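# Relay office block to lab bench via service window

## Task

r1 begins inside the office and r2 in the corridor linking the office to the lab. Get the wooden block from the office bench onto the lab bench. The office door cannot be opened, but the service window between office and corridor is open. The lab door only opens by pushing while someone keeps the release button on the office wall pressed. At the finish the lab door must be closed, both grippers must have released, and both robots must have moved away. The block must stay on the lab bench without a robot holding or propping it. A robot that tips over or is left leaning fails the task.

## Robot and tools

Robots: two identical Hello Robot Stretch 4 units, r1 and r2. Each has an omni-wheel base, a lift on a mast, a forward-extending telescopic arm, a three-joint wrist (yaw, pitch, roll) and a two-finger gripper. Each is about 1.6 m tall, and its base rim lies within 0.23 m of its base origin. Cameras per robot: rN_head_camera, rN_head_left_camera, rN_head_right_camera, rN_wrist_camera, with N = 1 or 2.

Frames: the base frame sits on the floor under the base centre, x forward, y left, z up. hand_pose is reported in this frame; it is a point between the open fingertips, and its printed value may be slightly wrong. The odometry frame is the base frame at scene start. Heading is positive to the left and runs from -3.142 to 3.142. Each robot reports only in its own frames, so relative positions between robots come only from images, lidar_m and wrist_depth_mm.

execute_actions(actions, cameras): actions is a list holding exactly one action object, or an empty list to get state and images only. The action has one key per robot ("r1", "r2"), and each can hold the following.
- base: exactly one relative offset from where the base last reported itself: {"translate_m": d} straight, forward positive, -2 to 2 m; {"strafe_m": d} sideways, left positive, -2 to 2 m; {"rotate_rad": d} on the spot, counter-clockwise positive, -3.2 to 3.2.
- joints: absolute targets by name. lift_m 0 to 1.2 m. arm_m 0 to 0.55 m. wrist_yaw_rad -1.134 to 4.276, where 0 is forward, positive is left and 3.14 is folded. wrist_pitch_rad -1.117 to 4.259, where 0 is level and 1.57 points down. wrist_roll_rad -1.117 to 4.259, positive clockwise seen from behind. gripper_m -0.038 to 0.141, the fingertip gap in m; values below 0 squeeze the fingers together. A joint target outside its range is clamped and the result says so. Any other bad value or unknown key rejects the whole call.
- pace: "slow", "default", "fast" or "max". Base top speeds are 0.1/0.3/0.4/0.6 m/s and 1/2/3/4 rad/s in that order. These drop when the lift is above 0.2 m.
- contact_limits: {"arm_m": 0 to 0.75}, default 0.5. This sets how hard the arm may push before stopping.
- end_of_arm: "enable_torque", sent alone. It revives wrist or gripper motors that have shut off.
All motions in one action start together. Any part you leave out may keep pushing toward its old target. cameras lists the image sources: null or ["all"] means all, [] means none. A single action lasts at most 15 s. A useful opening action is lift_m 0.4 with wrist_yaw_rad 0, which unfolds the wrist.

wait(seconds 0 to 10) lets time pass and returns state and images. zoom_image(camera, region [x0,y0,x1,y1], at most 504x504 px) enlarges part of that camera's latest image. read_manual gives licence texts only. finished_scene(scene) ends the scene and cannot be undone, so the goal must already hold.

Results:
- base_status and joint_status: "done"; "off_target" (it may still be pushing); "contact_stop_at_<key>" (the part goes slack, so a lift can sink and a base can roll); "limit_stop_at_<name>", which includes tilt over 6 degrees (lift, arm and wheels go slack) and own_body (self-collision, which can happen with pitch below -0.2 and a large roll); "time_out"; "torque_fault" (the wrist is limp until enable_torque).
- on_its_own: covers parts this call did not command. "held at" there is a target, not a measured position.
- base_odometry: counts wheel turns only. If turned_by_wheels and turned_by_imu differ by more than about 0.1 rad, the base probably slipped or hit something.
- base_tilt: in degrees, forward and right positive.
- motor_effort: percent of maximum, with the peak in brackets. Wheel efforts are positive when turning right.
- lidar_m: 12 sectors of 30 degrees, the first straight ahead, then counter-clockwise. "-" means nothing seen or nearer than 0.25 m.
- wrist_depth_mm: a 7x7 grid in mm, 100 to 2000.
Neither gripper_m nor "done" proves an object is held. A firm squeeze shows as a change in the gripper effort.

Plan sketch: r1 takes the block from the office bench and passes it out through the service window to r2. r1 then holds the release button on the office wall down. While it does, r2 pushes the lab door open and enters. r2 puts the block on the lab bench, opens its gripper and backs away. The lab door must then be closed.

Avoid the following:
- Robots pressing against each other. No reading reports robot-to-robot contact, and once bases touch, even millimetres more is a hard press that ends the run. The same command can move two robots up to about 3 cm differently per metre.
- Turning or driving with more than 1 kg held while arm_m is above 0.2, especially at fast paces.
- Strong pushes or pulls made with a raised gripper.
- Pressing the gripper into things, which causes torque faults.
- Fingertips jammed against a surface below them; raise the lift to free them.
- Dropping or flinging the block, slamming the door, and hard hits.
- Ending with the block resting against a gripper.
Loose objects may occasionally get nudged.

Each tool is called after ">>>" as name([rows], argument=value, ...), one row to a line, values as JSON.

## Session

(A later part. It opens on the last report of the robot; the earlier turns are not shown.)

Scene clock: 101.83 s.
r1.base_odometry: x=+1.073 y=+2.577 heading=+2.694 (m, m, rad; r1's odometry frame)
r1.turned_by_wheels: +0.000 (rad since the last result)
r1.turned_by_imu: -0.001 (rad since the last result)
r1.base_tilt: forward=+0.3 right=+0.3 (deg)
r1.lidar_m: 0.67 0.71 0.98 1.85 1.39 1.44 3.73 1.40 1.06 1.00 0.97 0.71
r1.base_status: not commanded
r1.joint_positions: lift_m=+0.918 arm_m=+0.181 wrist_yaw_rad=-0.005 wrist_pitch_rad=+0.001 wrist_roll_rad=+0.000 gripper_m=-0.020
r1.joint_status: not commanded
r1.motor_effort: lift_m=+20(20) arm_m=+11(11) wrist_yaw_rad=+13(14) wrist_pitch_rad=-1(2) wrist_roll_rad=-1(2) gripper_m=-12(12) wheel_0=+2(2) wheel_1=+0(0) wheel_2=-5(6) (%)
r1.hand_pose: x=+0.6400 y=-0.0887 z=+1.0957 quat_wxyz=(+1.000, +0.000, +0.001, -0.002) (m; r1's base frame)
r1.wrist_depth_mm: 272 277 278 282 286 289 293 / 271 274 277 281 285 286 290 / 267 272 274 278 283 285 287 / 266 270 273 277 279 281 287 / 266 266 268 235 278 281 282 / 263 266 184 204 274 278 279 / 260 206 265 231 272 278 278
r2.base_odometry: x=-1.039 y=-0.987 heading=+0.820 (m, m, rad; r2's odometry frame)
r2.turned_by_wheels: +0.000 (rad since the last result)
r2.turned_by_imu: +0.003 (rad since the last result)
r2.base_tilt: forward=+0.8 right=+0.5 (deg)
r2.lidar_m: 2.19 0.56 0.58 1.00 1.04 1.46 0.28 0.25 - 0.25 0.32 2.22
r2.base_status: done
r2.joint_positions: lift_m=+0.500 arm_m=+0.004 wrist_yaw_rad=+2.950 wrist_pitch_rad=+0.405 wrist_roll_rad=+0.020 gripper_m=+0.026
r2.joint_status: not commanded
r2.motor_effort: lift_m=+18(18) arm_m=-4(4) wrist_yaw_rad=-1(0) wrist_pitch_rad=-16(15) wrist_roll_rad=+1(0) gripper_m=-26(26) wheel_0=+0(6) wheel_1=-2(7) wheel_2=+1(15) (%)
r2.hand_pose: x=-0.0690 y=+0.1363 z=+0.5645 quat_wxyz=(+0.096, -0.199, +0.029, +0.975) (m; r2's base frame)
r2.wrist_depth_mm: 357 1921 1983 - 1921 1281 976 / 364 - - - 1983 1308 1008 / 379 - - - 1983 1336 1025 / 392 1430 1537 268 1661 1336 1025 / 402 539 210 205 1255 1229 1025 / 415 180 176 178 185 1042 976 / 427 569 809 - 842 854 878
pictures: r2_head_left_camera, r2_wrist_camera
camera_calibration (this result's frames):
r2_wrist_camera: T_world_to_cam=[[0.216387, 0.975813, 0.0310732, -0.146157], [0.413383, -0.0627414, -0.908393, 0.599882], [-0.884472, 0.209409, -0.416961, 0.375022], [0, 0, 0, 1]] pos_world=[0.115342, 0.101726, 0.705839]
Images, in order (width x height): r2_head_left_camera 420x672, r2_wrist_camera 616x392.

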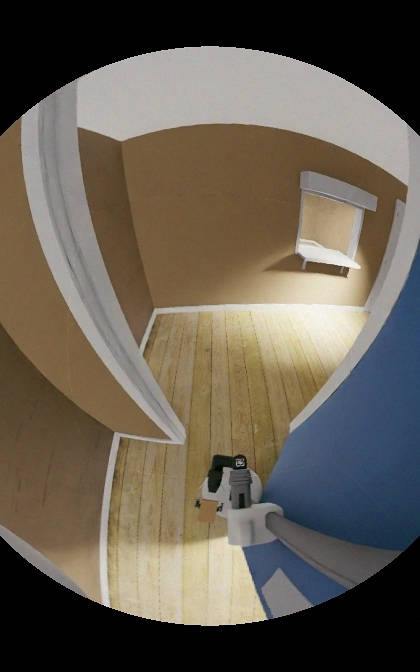

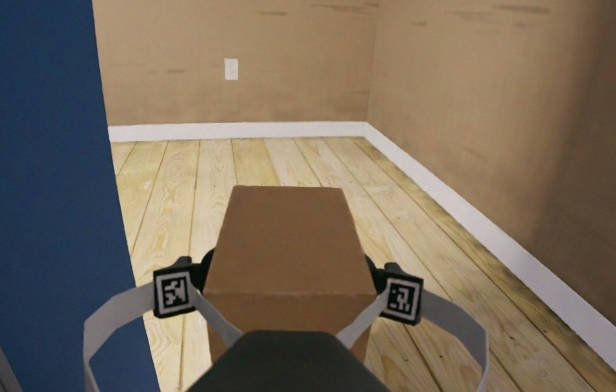

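>>> execute_actions([
  {"r2":{"base":{"translate_m":-0.85},"pace":"fast"}},
], cameras=["r2_head_right_camera"])

>>> execute_actions([
  {"r2":{"base":{"rotate_rad":-1.57},"pace":"fast"}},
], cameras=["r2_head_camera","r2_head_left_camera"])

Scene clock: 107.50 s.
r1.base_odometry: x=+1.073 y=+2.577 heading=+2.694 (m, m, rad; r1's odometry frame)
r1.turned_by_wheels: +0.000 (rad since the last result)
r1.turned_by_imu: -0.002 (rad since the last result)
r1.base_tilt: forward=+0.2 right=+0.4 (deg)
r1.lidar_m: 0.68 0.72 0.97 1.86 1.38 1.42 3.74 1.41 1.07 1.01 0.98 0.72
r1.base_status: not commanded
r1.joint_positions: lift_m=+0.918 arm_m=+0.181 wrist_yaw_rad=-0.005 wrist_pitch_rad=+0.001 wrist_roll_rad=+0.000 gripper_m=-0.020
r1.joint_status: not commanded
r1.on_its_own: wrist_yaw_rad is at rest, and its effort (+14) is outside its rest range (-13 to +13)
r1.motor_effort: lift_m=+20(20) arm_m=+11(12) wrist_yaw_rad=+14(13) wrist_pitch_rad=-3(2) wrist_roll_rad=-2(2) gripper_m=-11(12) wheel_0=+2(2) wheel_1=+0(0) wheel_2=-5(6) (%)
r1.hand_pose: x=+0.6400 y=-0.0887 z=+1.0957 quat_wxyz=(+1.000, +0.000, +0.001, -0.002) (m; r1's base frame)
r1.wrist_depth_mm: 272 276 278 283 286 289 293 / 270 274 276 281 282 286 290 / 268 272 273 278 282 285 289 / 266 270 273 276 279 282 285 / 265 268 268 235 277 281 283 / 264 266 184 203 276 277 281 / 262 206 265 231 273 277 281
r2.base_odometry: x=-1.619 y=-1.608 heading=+0.820 (m, m, rad; r2's odometry frame)
r2.turned_by_wheels: +0.000 (rad since the last result)
r2.turned_by_imu: +0.004 (rad since the last result)
r2.base_tilt: forward=+0.8 right=+0.5 (deg)
r2.lidar_m: 0.62 1.32 1.06 1.01 1.05 1.31 1.25 1.31 1.01 0.98 1.04 1.05
r2.base_status: done
r2.joint_positions: lift_m=+0.500 arm_m=+0.004 wrist_yaw_rad=+2.950 wrist_pitch_rad=+0.405 wrist_roll_rad=+0.020 gripper_m=+0.026
r2.joint_status: not commanded
r2.motor_effort: lift_m=+18(18) arm_m=-4(4) wrist_yaw_rad=+0(0) wrist_pitch_rad=-14(15) wrist_roll_rad=+1(1) gripper_m=-25(25) wheel_0=-1(6) wheel_1=-1(9) wheel_2=-3(15) (%)
r2.hand_pose: x=-0.0690 y=+0.1363 z=+0.5645 quat_wxyz=(+0.096, -0.199, +0.029, +0.975) (m; r2's base frame)
r2.wrist_depth_mm: 1138 1160 1255 1281 1366 1308 991 / 1182 1255 1308 1397 1464 1336 1025 / 1255 1336 1397 1464 1576 1336 1042 / 1308 1397 1464 267 1618 1366 1042 / 1138 1182 210 206 1308 1229 1042 / 931 179 175 178 184 1042 991 / 809 809 820 - 854 854 878
pictures: r2_head_right_camera
Images, in order (width x height): r2_head_right_camera 420x672.

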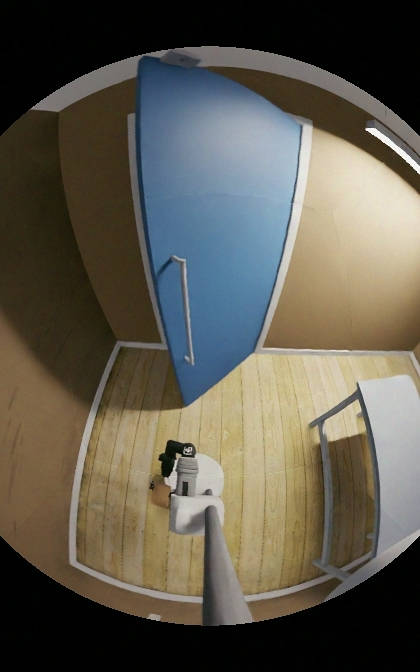

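Scene clock: 109.23 s.
r1.base_odometry: x=+1.073 y=+2.577 heading=+2.694 (m, m, rad; r1's odometry frame)
r1.turned_by_wheels: +0.000 (rad since the last result)
r1.turned_by_imu: -0.001 (rad since the last result)
r1.base_tilt: forward=+0.3 right=+0.2 (deg)
r1.lidar_m: 0.66 0.70 0.99 1.85 1.38 1.43 3.74 1.37 1.07 1.02 0.99 0.72
r1.base_status: not commanded
r1.joint_positions: lift_m=+0.918 arm_m=+0.181 wrist_yaw_rad=-0.005 wrist_pitch_rad=+0.001 wrist_roll_rad=+0.000 gripper_m=-0.020
r1.joint_status: not commanded
r1.on_its_own: wrist_yaw_rad is at rest, and its effort (+14) is outside its rest range (-13 to +13)
r1.motor_effort: lift_m=+20(20) arm_m=+11(11) wrist_yaw_rad=+14(14) wrist_pitch_rad=-3(3) wrist_roll_rad=-3(1) gripper_m=-12(11) wheel_0=+2(2) wheel_1=+0(0) wheel_2=-6(6) (%)
r1.hand_pose: x=+0.6400 y=-0.0887 z=+1.0957 quat_wxyz=(+1.000, +0.000, +0.001, -0.002) (m; r1's base frame)
r1.wrist_depth_mm: 272 274 279 283 286 287 293 / 271 274 277 281 283 286 289 / 268 271 276 278 281 285 287 / 266 270 273 276 281 283 285 / 265 267 268 236 277 281 285 / 264 265 184 203 274 278 281 / 260 206 265 233 271 277 278
r2.base_odometry: x=-1.619 y=-1.608 heading=-0.750 (m, m, rad; r2's odometry frame)
r2.turned_by_wheels: -1.570 (rad since the last result)
r2.turned_by_imu: -1.563 (rad since the last result)
r2.base_tilt: forward=+0.8 right=+0.7 (deg)
r2.lidar_m: 0.96 1.04 1.31 1.24 1.24 1.05 1.02 1.05 1.30 1.25 1.31 1.02
r2.base_status: done
r2.joint_positions: lift_m=+0.500 arm_m=+0.004 wrist_yaw_rad=+2.950 wrist_pitch_rad=+0.405 wrist_roll_rad=+0.020 gripper_m=+0.026
r2.joint_status: not commanded
r2.motor_effort: lift_m=+18(18) arm_m=-5(4) wrist_yaw_rad=+0(0) wrist_pitch_rad=-15(14) wrist_roll_rad=+0(0) gripper_m=-23(29) wheel_0=+0(7) wheel_1=+0(12) wheel_2=-1(8) (%)
r2.hand_pose: x=-0.0690 y=+0.1363 z=+0.5645 quat_wxyz=(+0.096, -0.199, +0.029, +0.975) (m; r2's base frame)
r2.wrist_depth_mm: 931 960 1042 1078 1138 1205 1229 / 976 1025 1098 1138 1182 1255 1281 / 1042 1098 1160 1205 1308 1397 1308 / 1118 1160 1205 268 1366 1499 1308 / 1138 1160 210 205 1281 1308 1255 / 931 179 176 178 185 1025 1042 / 798 809 809 - 854 854 891
pictures: r2_head_camera, r2_head_left_camera
Images, in order (width x height): r2_head_camera 420x560, r2_head_left_camera 420x672.

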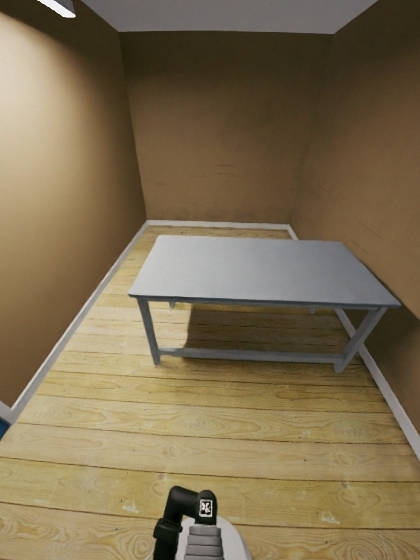

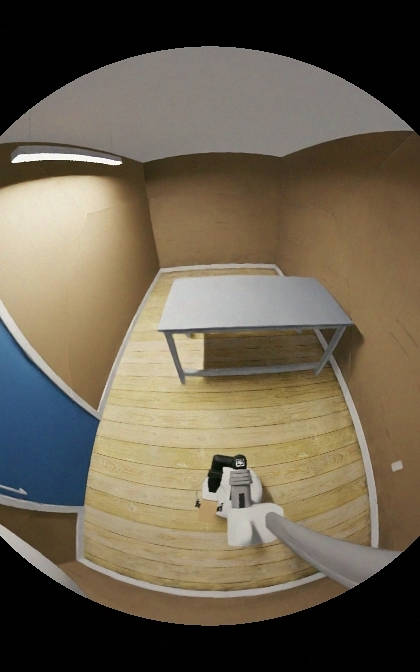

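>>> execute_actions([
  {"r1":{"base":{"translate_m":-0.3},"joints":{"arm_m":0.003},"pace":"max"},"r2":{"base":{"translate_m":0.32},"joints":{"lift_m":0.83,"arm_m":0.45,"wrist_yaw_rad":0},"pace":"fast"}},
], cameras=["r2_wrist_camera","r2_head_left_camera"])

Scene clock: 113.70 s.
r1.base_odometry: x=+1.343 y=+2.447 heading=+2.694 (m, m, rad; r1's odometry frame)
r1.turned_by_wheels: +0.000 (rad since the last result)
r1.turned_by_imu: -0.002 (rad since the last result)
r1.base_tilt: forward=+0.3 right=+0.3 (deg)
r1.lidar_m: 0.95 1.03 1.22 3.74 1.18 1.43 3.41 1.38 1.01 1.01 1.06 1.01
r1.base_status: done
r1.joint_positions: lift_m=+0.918 arm_m=+0.004 wrist_yaw_rad=+0.000 wrist_pitch_rad=+0.002 wrist_roll_rad=+0.000 gripper_m=-0.020
r1.joint_status: all done
r1.motor_effort: lift_m=+20(20) arm_m=-5(15) wrist_yaw_rad=+0(13) wrist_pitch_rad=-4(5) wrist_roll_rad=-2(4) gripper_m=-15(15) wheel_0=-1(6) wheel_1=-1(6) wheel_2=-2(10) (%)
r1.hand_pose: x=+0.4633 y=-0.0875 z=+1.0954 quat_wxyz=(+1.000, +0.000, +0.001, +0.000) (m; r1's base frame)
r1.wrist_depth_mm: 732 732 759 768 759 788 798 / 750 750 741 759 768 768 788 / 715 741 750 750 759 778 778 / 723 732 732 750 750 759 768 / 723 723 723 741 750 768 768 / 715 723 186 198 741 750 759 / 699 707 723 455 732 741 759
r2.base_odometry: x=-1.385 y=-1.826 heading=-0.750 (m, m, rad; r2's odometry frame)
r2.turned_by_wheels: +0.000 (rad since the last result)
r2.turned_by_imu: +0.001 (rad since the last result)
r2.base_tilt: forward=+0.8 right=+0.7 (deg)
r2.lidar_m: 0.64 0.70 1.32 1.25 1.31 1.38 1.33 1.38 1.31 1.25 0.94 0.68
r2.base_status: done
r2.joint_positions: lift_m=+0.830 arm_m=+0.449 wrist_yaw_rad=+0.000 wrist_pitch_rad=+0.405 wrist_roll_rad=+0.020 gripper_m=+0.026
r2.joint_status: all done
r2.motor_effort: lift_m=+23(27) arm_m=+4(6) wrist_yaw_rad=-2(9) wrist_pitch_rad=-15(16) wrist_roll_rad=+1(1) gripper_m=-26(27) wheel_0=+0(8) wheel_1=+1(8) wheel_2=+1(12) (%)
r2.hand_pose: x=+0.8853 y=-0.0873 z=+0.8942 quat_wxyz=(+0.980, +0.010, +0.201, -0.002) (m; r2's base frame)
r2.wrist_depth_mm: - - - - - - 1576 / - - - - - - 1618 / 1863 - - - - - 1576 / 559 569 585 267 627 640 661 / 430 445 210 205 477 484 496 / 351 179 176 178 185 389 392 / 304 304 309 - 324 324 332
pictures: r2_head_left_camera, r2_wrist_camera
camera_calibration (this result's frames):
r2_wrist_camera: T_world_to_cam=[[-0.0260684, -0.999174, 0.0311618, -0.102531], [-0.417736, -0.0174321, -0.908401, 1.23058], [0.908195, -0.036698, -0.416936, -0.205225], [0, 0, 0, 1]] pos_world=[0.697767, -0.0885259, 1.03549]
Images, in order (width x height): r2_head_left_camera 420x672, r2_wrist_camera 616x392.

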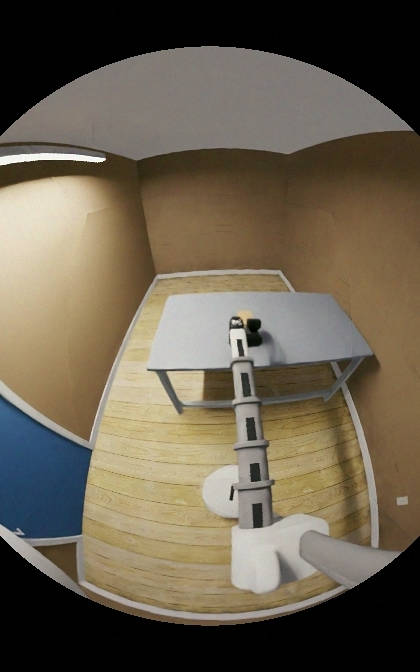

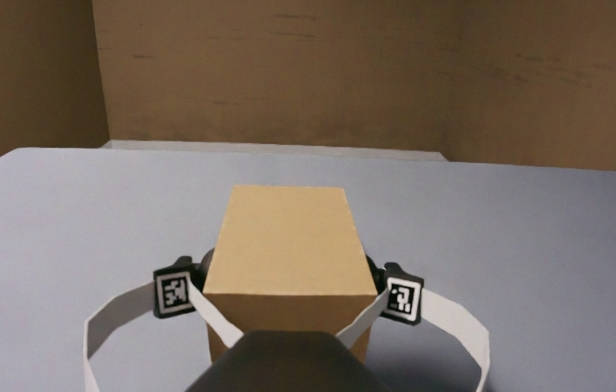

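>>> execute_actions([
  {"r2":{"joints":{"lift_m":0.746}}},
], cameras=[])

>>> execute_actions([
  {"r2":{"joints":{"gripper_m":0.12}}},
], cameras=[])

>>> execute_actions([
  {"r2":{"base":{"translate_m":-0.3},"joints":{"arm_m":0.003,"lift_m":0.77},"pace":"max"}},
], cameras=["r2_wrist_camera","r2_head_left_camera"])

>>> zoom_image(camera="r2_head_left_camera", region=[0,380,180,580])

Scene clock: 118.73 s.
r1.base_odometry: x=+1.343 y=+2.447 heading=+2.694 (m, m, rad; r1's odometry frame)
r1.turned_by_wheels: +0.000 (rad since the last result)
r1.turned_by_imu: -0.001 (rad since the last result)
r1.base_tilt: forward=+0.3 right=+0.4 (deg)
r1.lidar_m: 0.94 1.03 1.22 3.75 1.20 1.41 3.38 1.40 1.01 0.99 1.07 1.02
r1.base_status: not commanded
r1.joint_positions: lift_m=+0.918 arm_m=+0.004 wrist_yaw_rad=+0.000 wrist_pitch_rad=+0.002 wrist_roll_rad=+0.000 gripper_m=-0.020
r1.joint_status: not commanded
r1.motor_effort: lift_m=+20(20) arm_m=-5(5) wrist_yaw_rad=+1(1) wrist_pitch_rad=-5(6) wrist_roll_rad=-1(2) gripper_m=-16(15) wheel_0=-1(1) wheel_1=-1(1) wheel_2=-2(2) (%)
r1.hand_pose: x=+0.4633 y=-0.0875 z=+1.0954 quat_wxyz=(+1.000, +0.000, +0.001, +0.000) (m; r1's base frame)
r1.wrist_depth_mm: 741 759 759 768 759 788 788 / 732 732 759 750 768 768 788 / 723 741 732 750 768 768 768 / 723 732 723 741 768 759 768 / 715 732 723 741 750 750 778 / 707 723 186 198 732 750 750 / 715 723 715 462 741 741 759
r2.base_odometry: x=-1.385 y=-1.826 heading=-0.750 (m, m, rad; r2's odometry frame)
r2.turned_by_wheels: +0.000 (rad since the last result)
r2.turned_by_imu: +0.002 (rad since the last result)
r2.base_tilt: forward=+0.8 right=+0.6 (deg)
r2.lidar_m: 0.65 0.68 1.32 1.26 1.32 1.39 1.34 1.40 1.32 1.25 0.95 0.69
r2.base_status: not commanded
r2.joint_positions: lift_m=+0.746 arm_m=+0.449 wrist_yaw_rad=+0.000 wrist_pitch_rad=+0.405 wrist_roll_rad=+0.020 gripper_m=+0.026
r2.joint_status: all done
r2.motor_effort: lift_m=+16(19) arm_m=+4(4) wrist_yaw_rad=-1(2) wrist_pitch_rad=-14(15) wrist_roll_rad=+1(1) gripper_m=-24(24) wheel_0=+0(0) wheel_1=+1(1) wheel_2=+1(1) (%)
r2.hand_pose: x=+0.8853 y=-0.0873 z=+0.8107 quat_wxyz=(+0.979, +0.010, +0.201, -0.002) (m; r2's base frame)
r2.wrist_depth_mm: - - - - - - 1576 / - - - - - - 1618 / 535 554 569 591 615 654 691 / 382 394 399 268 430 442 455 / 297 306 210 205 329 334 338 / 242 179 176 178 185 267 268 / 209 210 212 - 221 222 -
pictures: none
No camera images: the call's "cameras" was empty. Leave "cameras" out to get every camera's image.

Scene clock: 120.57 s.
r1.base_odometry: x=+1.343 y=+2.447 heading=+2.694 (m, m, rad; r1's odometry frame)
r1.turned_by_wheels: +0.000 (rad since the last result)
r1.turned_by_imu: -0.001 (rad since the last result)
r1.base_tilt: forward=+0.4 right=+0.3 (deg)
r1.lidar_m: 0.96 1.03 1.21 3.76 1.19 1.40 3.40 1.39 1.01 1.01 1.06 1.03
r1.base_status: not commanded
r1.joint_positions: lift_m=+0.918 arm_m=+0.004 wrist_yaw_rad=+0.000 wrist_pitch_rad=+0.002 wrist_roll_rad=+0.000 gripper_m=-0.020
r1.joint_status: not commanded
r1.motor_effort: lift_m=+20(20) arm_m=-5(5) wrist_yaw_rad=+1(2) wrist_pitch_rad=-6(8) wrist_roll_rad=-2(2) gripper_m=-16(15) wheel_0=-1(1) wheel_1=-1(1) wheel_2=-2(2) (%)
r1.hand_pose: x=+0.4633 y=-0.0875 z=+1.0954 quat_wxyz=(+1.000, +0.000, +0.001, +0.000) (m; r1's base frame)
r1.wrist_depth_mm: 741 750 759 750 768 778 798 / 732 741 759 750 768 768 778 / 715 732 741 750 759 778 768 / 732 741 732 750 750 768 768 / 715 723 741 741 750 750 768 / 715 715 186 198 741 741 759 / 707 715 715 459 723 759 759
r2.base_odometry: x=-1.385 y=-1.826 heading=-0.750 (m, m, rad; r2's odometry frame)
r2.turned_by_wheels: +0.000 (rad since the last result)
r2.turned_by_imu: +0.001 (rad since the last result)
r2.base_tilt: forward=+0.9 right=+0.9 (deg)
r2.lidar_m: 0.65 0.69 1.31 1.26 1.31 1.40 1.34 1.39 1.30 1.26 0.95 0.67
r2.base_status: not commanded
r2.joint_positions: lift_m=+0.746 arm_m=+0.449 wrist_yaw_rad=+0.000 wrist_pitch_rad=+0.403 wrist_roll_rad=+0.020 gripper_m=+0.120
r2.joint_status: all done
r2.motor_effort: lift_m=+16(16) arm_m=+4(4) wrist_yaw_rad=-1(1) wrist_pitch_rad=-8(16) wrist_roll_rad=+1(1) gripper_m=-1(23) wheel_0=+0(1) wheel_1=+1(1) wheel_2=+1(1) (%)
r2.hand_pose: x=+0.8856 y=-0.0873 z=+0.8114 quat_wxyz=(+0.980, +0.010, +0.200, -0.002) (m; r2's base frame)
r2.wrist_depth_mm: - - - - - - 1576 / - - - - - - 1618 / 549 564 580 597 634 668 715 / 387 399 404 287 436 449 466 / 300 304 238 221 332 338 345 / 244 235 191 194 204 272 272 / 211 212 215 - 230 224 -
pictures: none
No camera images: the call's "cameras" was empty. Leave "cameras" out to get every camera's image.

Scene clock: 122.67 s.
r1.base_odometry: x=+1.343 y=+2.447 heading=+2.694 (m, m, rad; r1's odometry frame)
r1.turned_by_wheels: +0.000 (rad since the last result)
r1.turned_by_imu: -0.001 (rad since the last result)
r1.base_tilt: forward=+0.3 right=+0.3 (deg)
r1.lidar_m: 0.95 1.03 1.22 3.76 1.21 1.42 3.38 1.41 1.03 1.02 1.05 1.03
r1.base_status: not commanded
r1.joint_positions: lift_m=+0.918 arm_m=+0.004 wrist_yaw_rad=+0.000 wrist_pitch_rad=+0.002 wrist_roll_rad=+0.000 gripper_m=-0.020
r1.joint_status: not commanded
r1.motor_effort: lift_m=+20(20) arm_m=-5(5) wrist_yaw_rad=+1(1) wrist_pitch_rad=-5(6) wrist_roll_rad=-3(1) gripper_m=-15(15) wheel_0=-1(1) wheel_1=-1(1) wheel_2=-2(2) (%)
r1.hand_pose: x=+0.4633 y=-0.0875 z=+1.0954 quat_wxyz=(+1.000, +0.000, +0.001, +0.000) (m; r1's base frame)
r1.wrist_depth_mm: 741 759 750 759 768 788 788 / 741 750 741 759 768 768 778 / 723 723 741 759 759 768 768 / 732 741 741 750 741 768 759 / 723 723 741 741 759 759 768 / 707 715 186 198 741 750 759 / 715 715 723 455 732 750 741
r2.base_odometry: x=-1.604 y=-1.622 heading=-0.750 (m, m, rad; r2's odometry frame)
r2.turned_by_wheels: +0.000 (rad since the last result)
r2.turned_by_imu: +0.002 (rad since the last result)
r2.base_tilt: forward=+0.7 right=+0.6 (deg)
r2.lidar_m: 0.96 1.00 1.33 1.27 1.24 1.08 1.03 1.10 1.30 1.25 1.31 1.01
r2.base_status: done
r2.joint_positions: lift_m=+0.770 arm_m=+0.004 wrist_yaw_rad=+0.000 wrist_pitch_rad=+0.402 wrist_roll_rad=+0.020 gripper_m=+0.120
r2.joint_status: all done
r2.motor_effort: lift_m=+21(24) arm_m=-4(5) wrist_yaw_rad=+1(2) wrist_pitch_rad=-7(8) wrist_roll_rad=+0(0) gripper_m=-4(0) wheel_0=-1(8) wheel_1=-1(8) wheel_2=+0(14) (%)
r2.hand_pose: x=+0.4401 y=-0.0875 z=+0.8350 quat_wxyz=(+0.980, +0.010, +0.200, -0.002) (m; r2's base frame)
r2.wrist_depth_mm: - - - - - - 1618 / 1921 1118 1138 1229 1366 1863 1576 / 759 768 778 788 809 820 820 / 891 - - - - - 1576 / 1430 1576 1661 1708 1756 1756 1576 / 1255 976 1025 1366 207 1430 1397 / 1118 1042 1098 - 1160 1138 1160
pictures: r2_head_left_camera, r2_wrist_camera
camera_calibration (this result's frames):
r2_wrist_camera: T_world_to_cam=[[-0.0269894, -0.999152, 0.0310892, -0.112046], [-0.415276, -0.0170831, -0.909535, 0.99075], [0.909295, -0.0374584, -0.414463, 0.171798], [0, 0, 0, 1]] pos_world=[0.252196, -0.0885909, 0.975809]
Images, in order (width x height): r2_head_left_camera 420x672, r2_wrist_camera 616x392.

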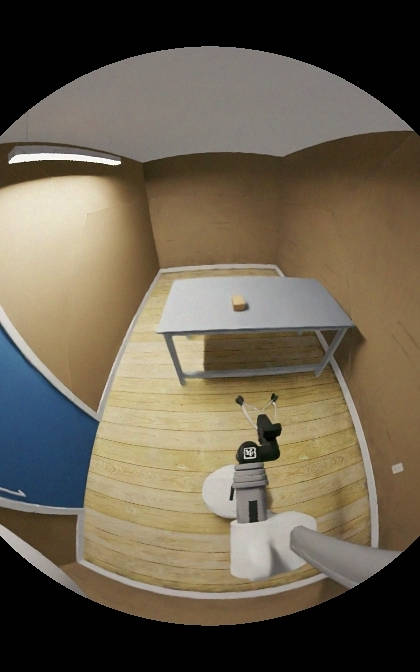

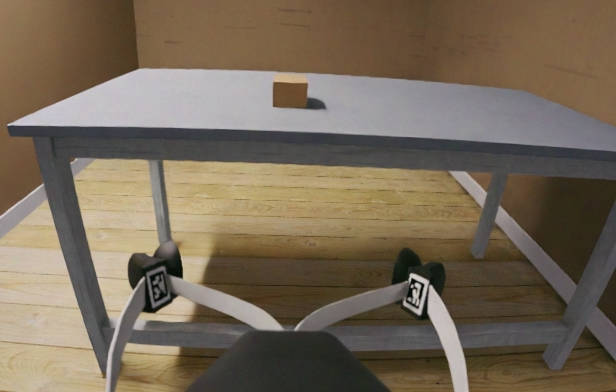

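Region (0, 380, 180, 580) of r2_head_left_camera's 420x672 image, scaled by 2.520, with more detail than that image has; it fills the left 454 columns of this view, and the rest is white.

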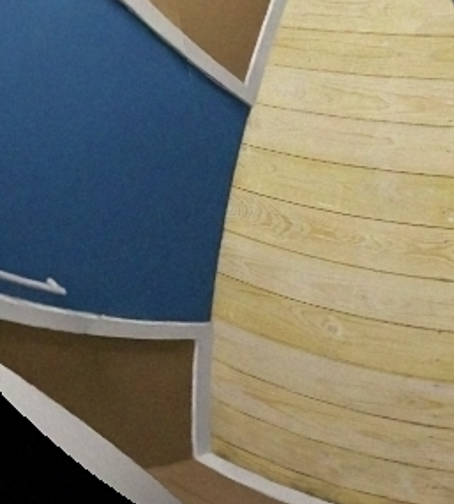

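>>> finished_scene(scene=1)

The scene is finished: the task was done.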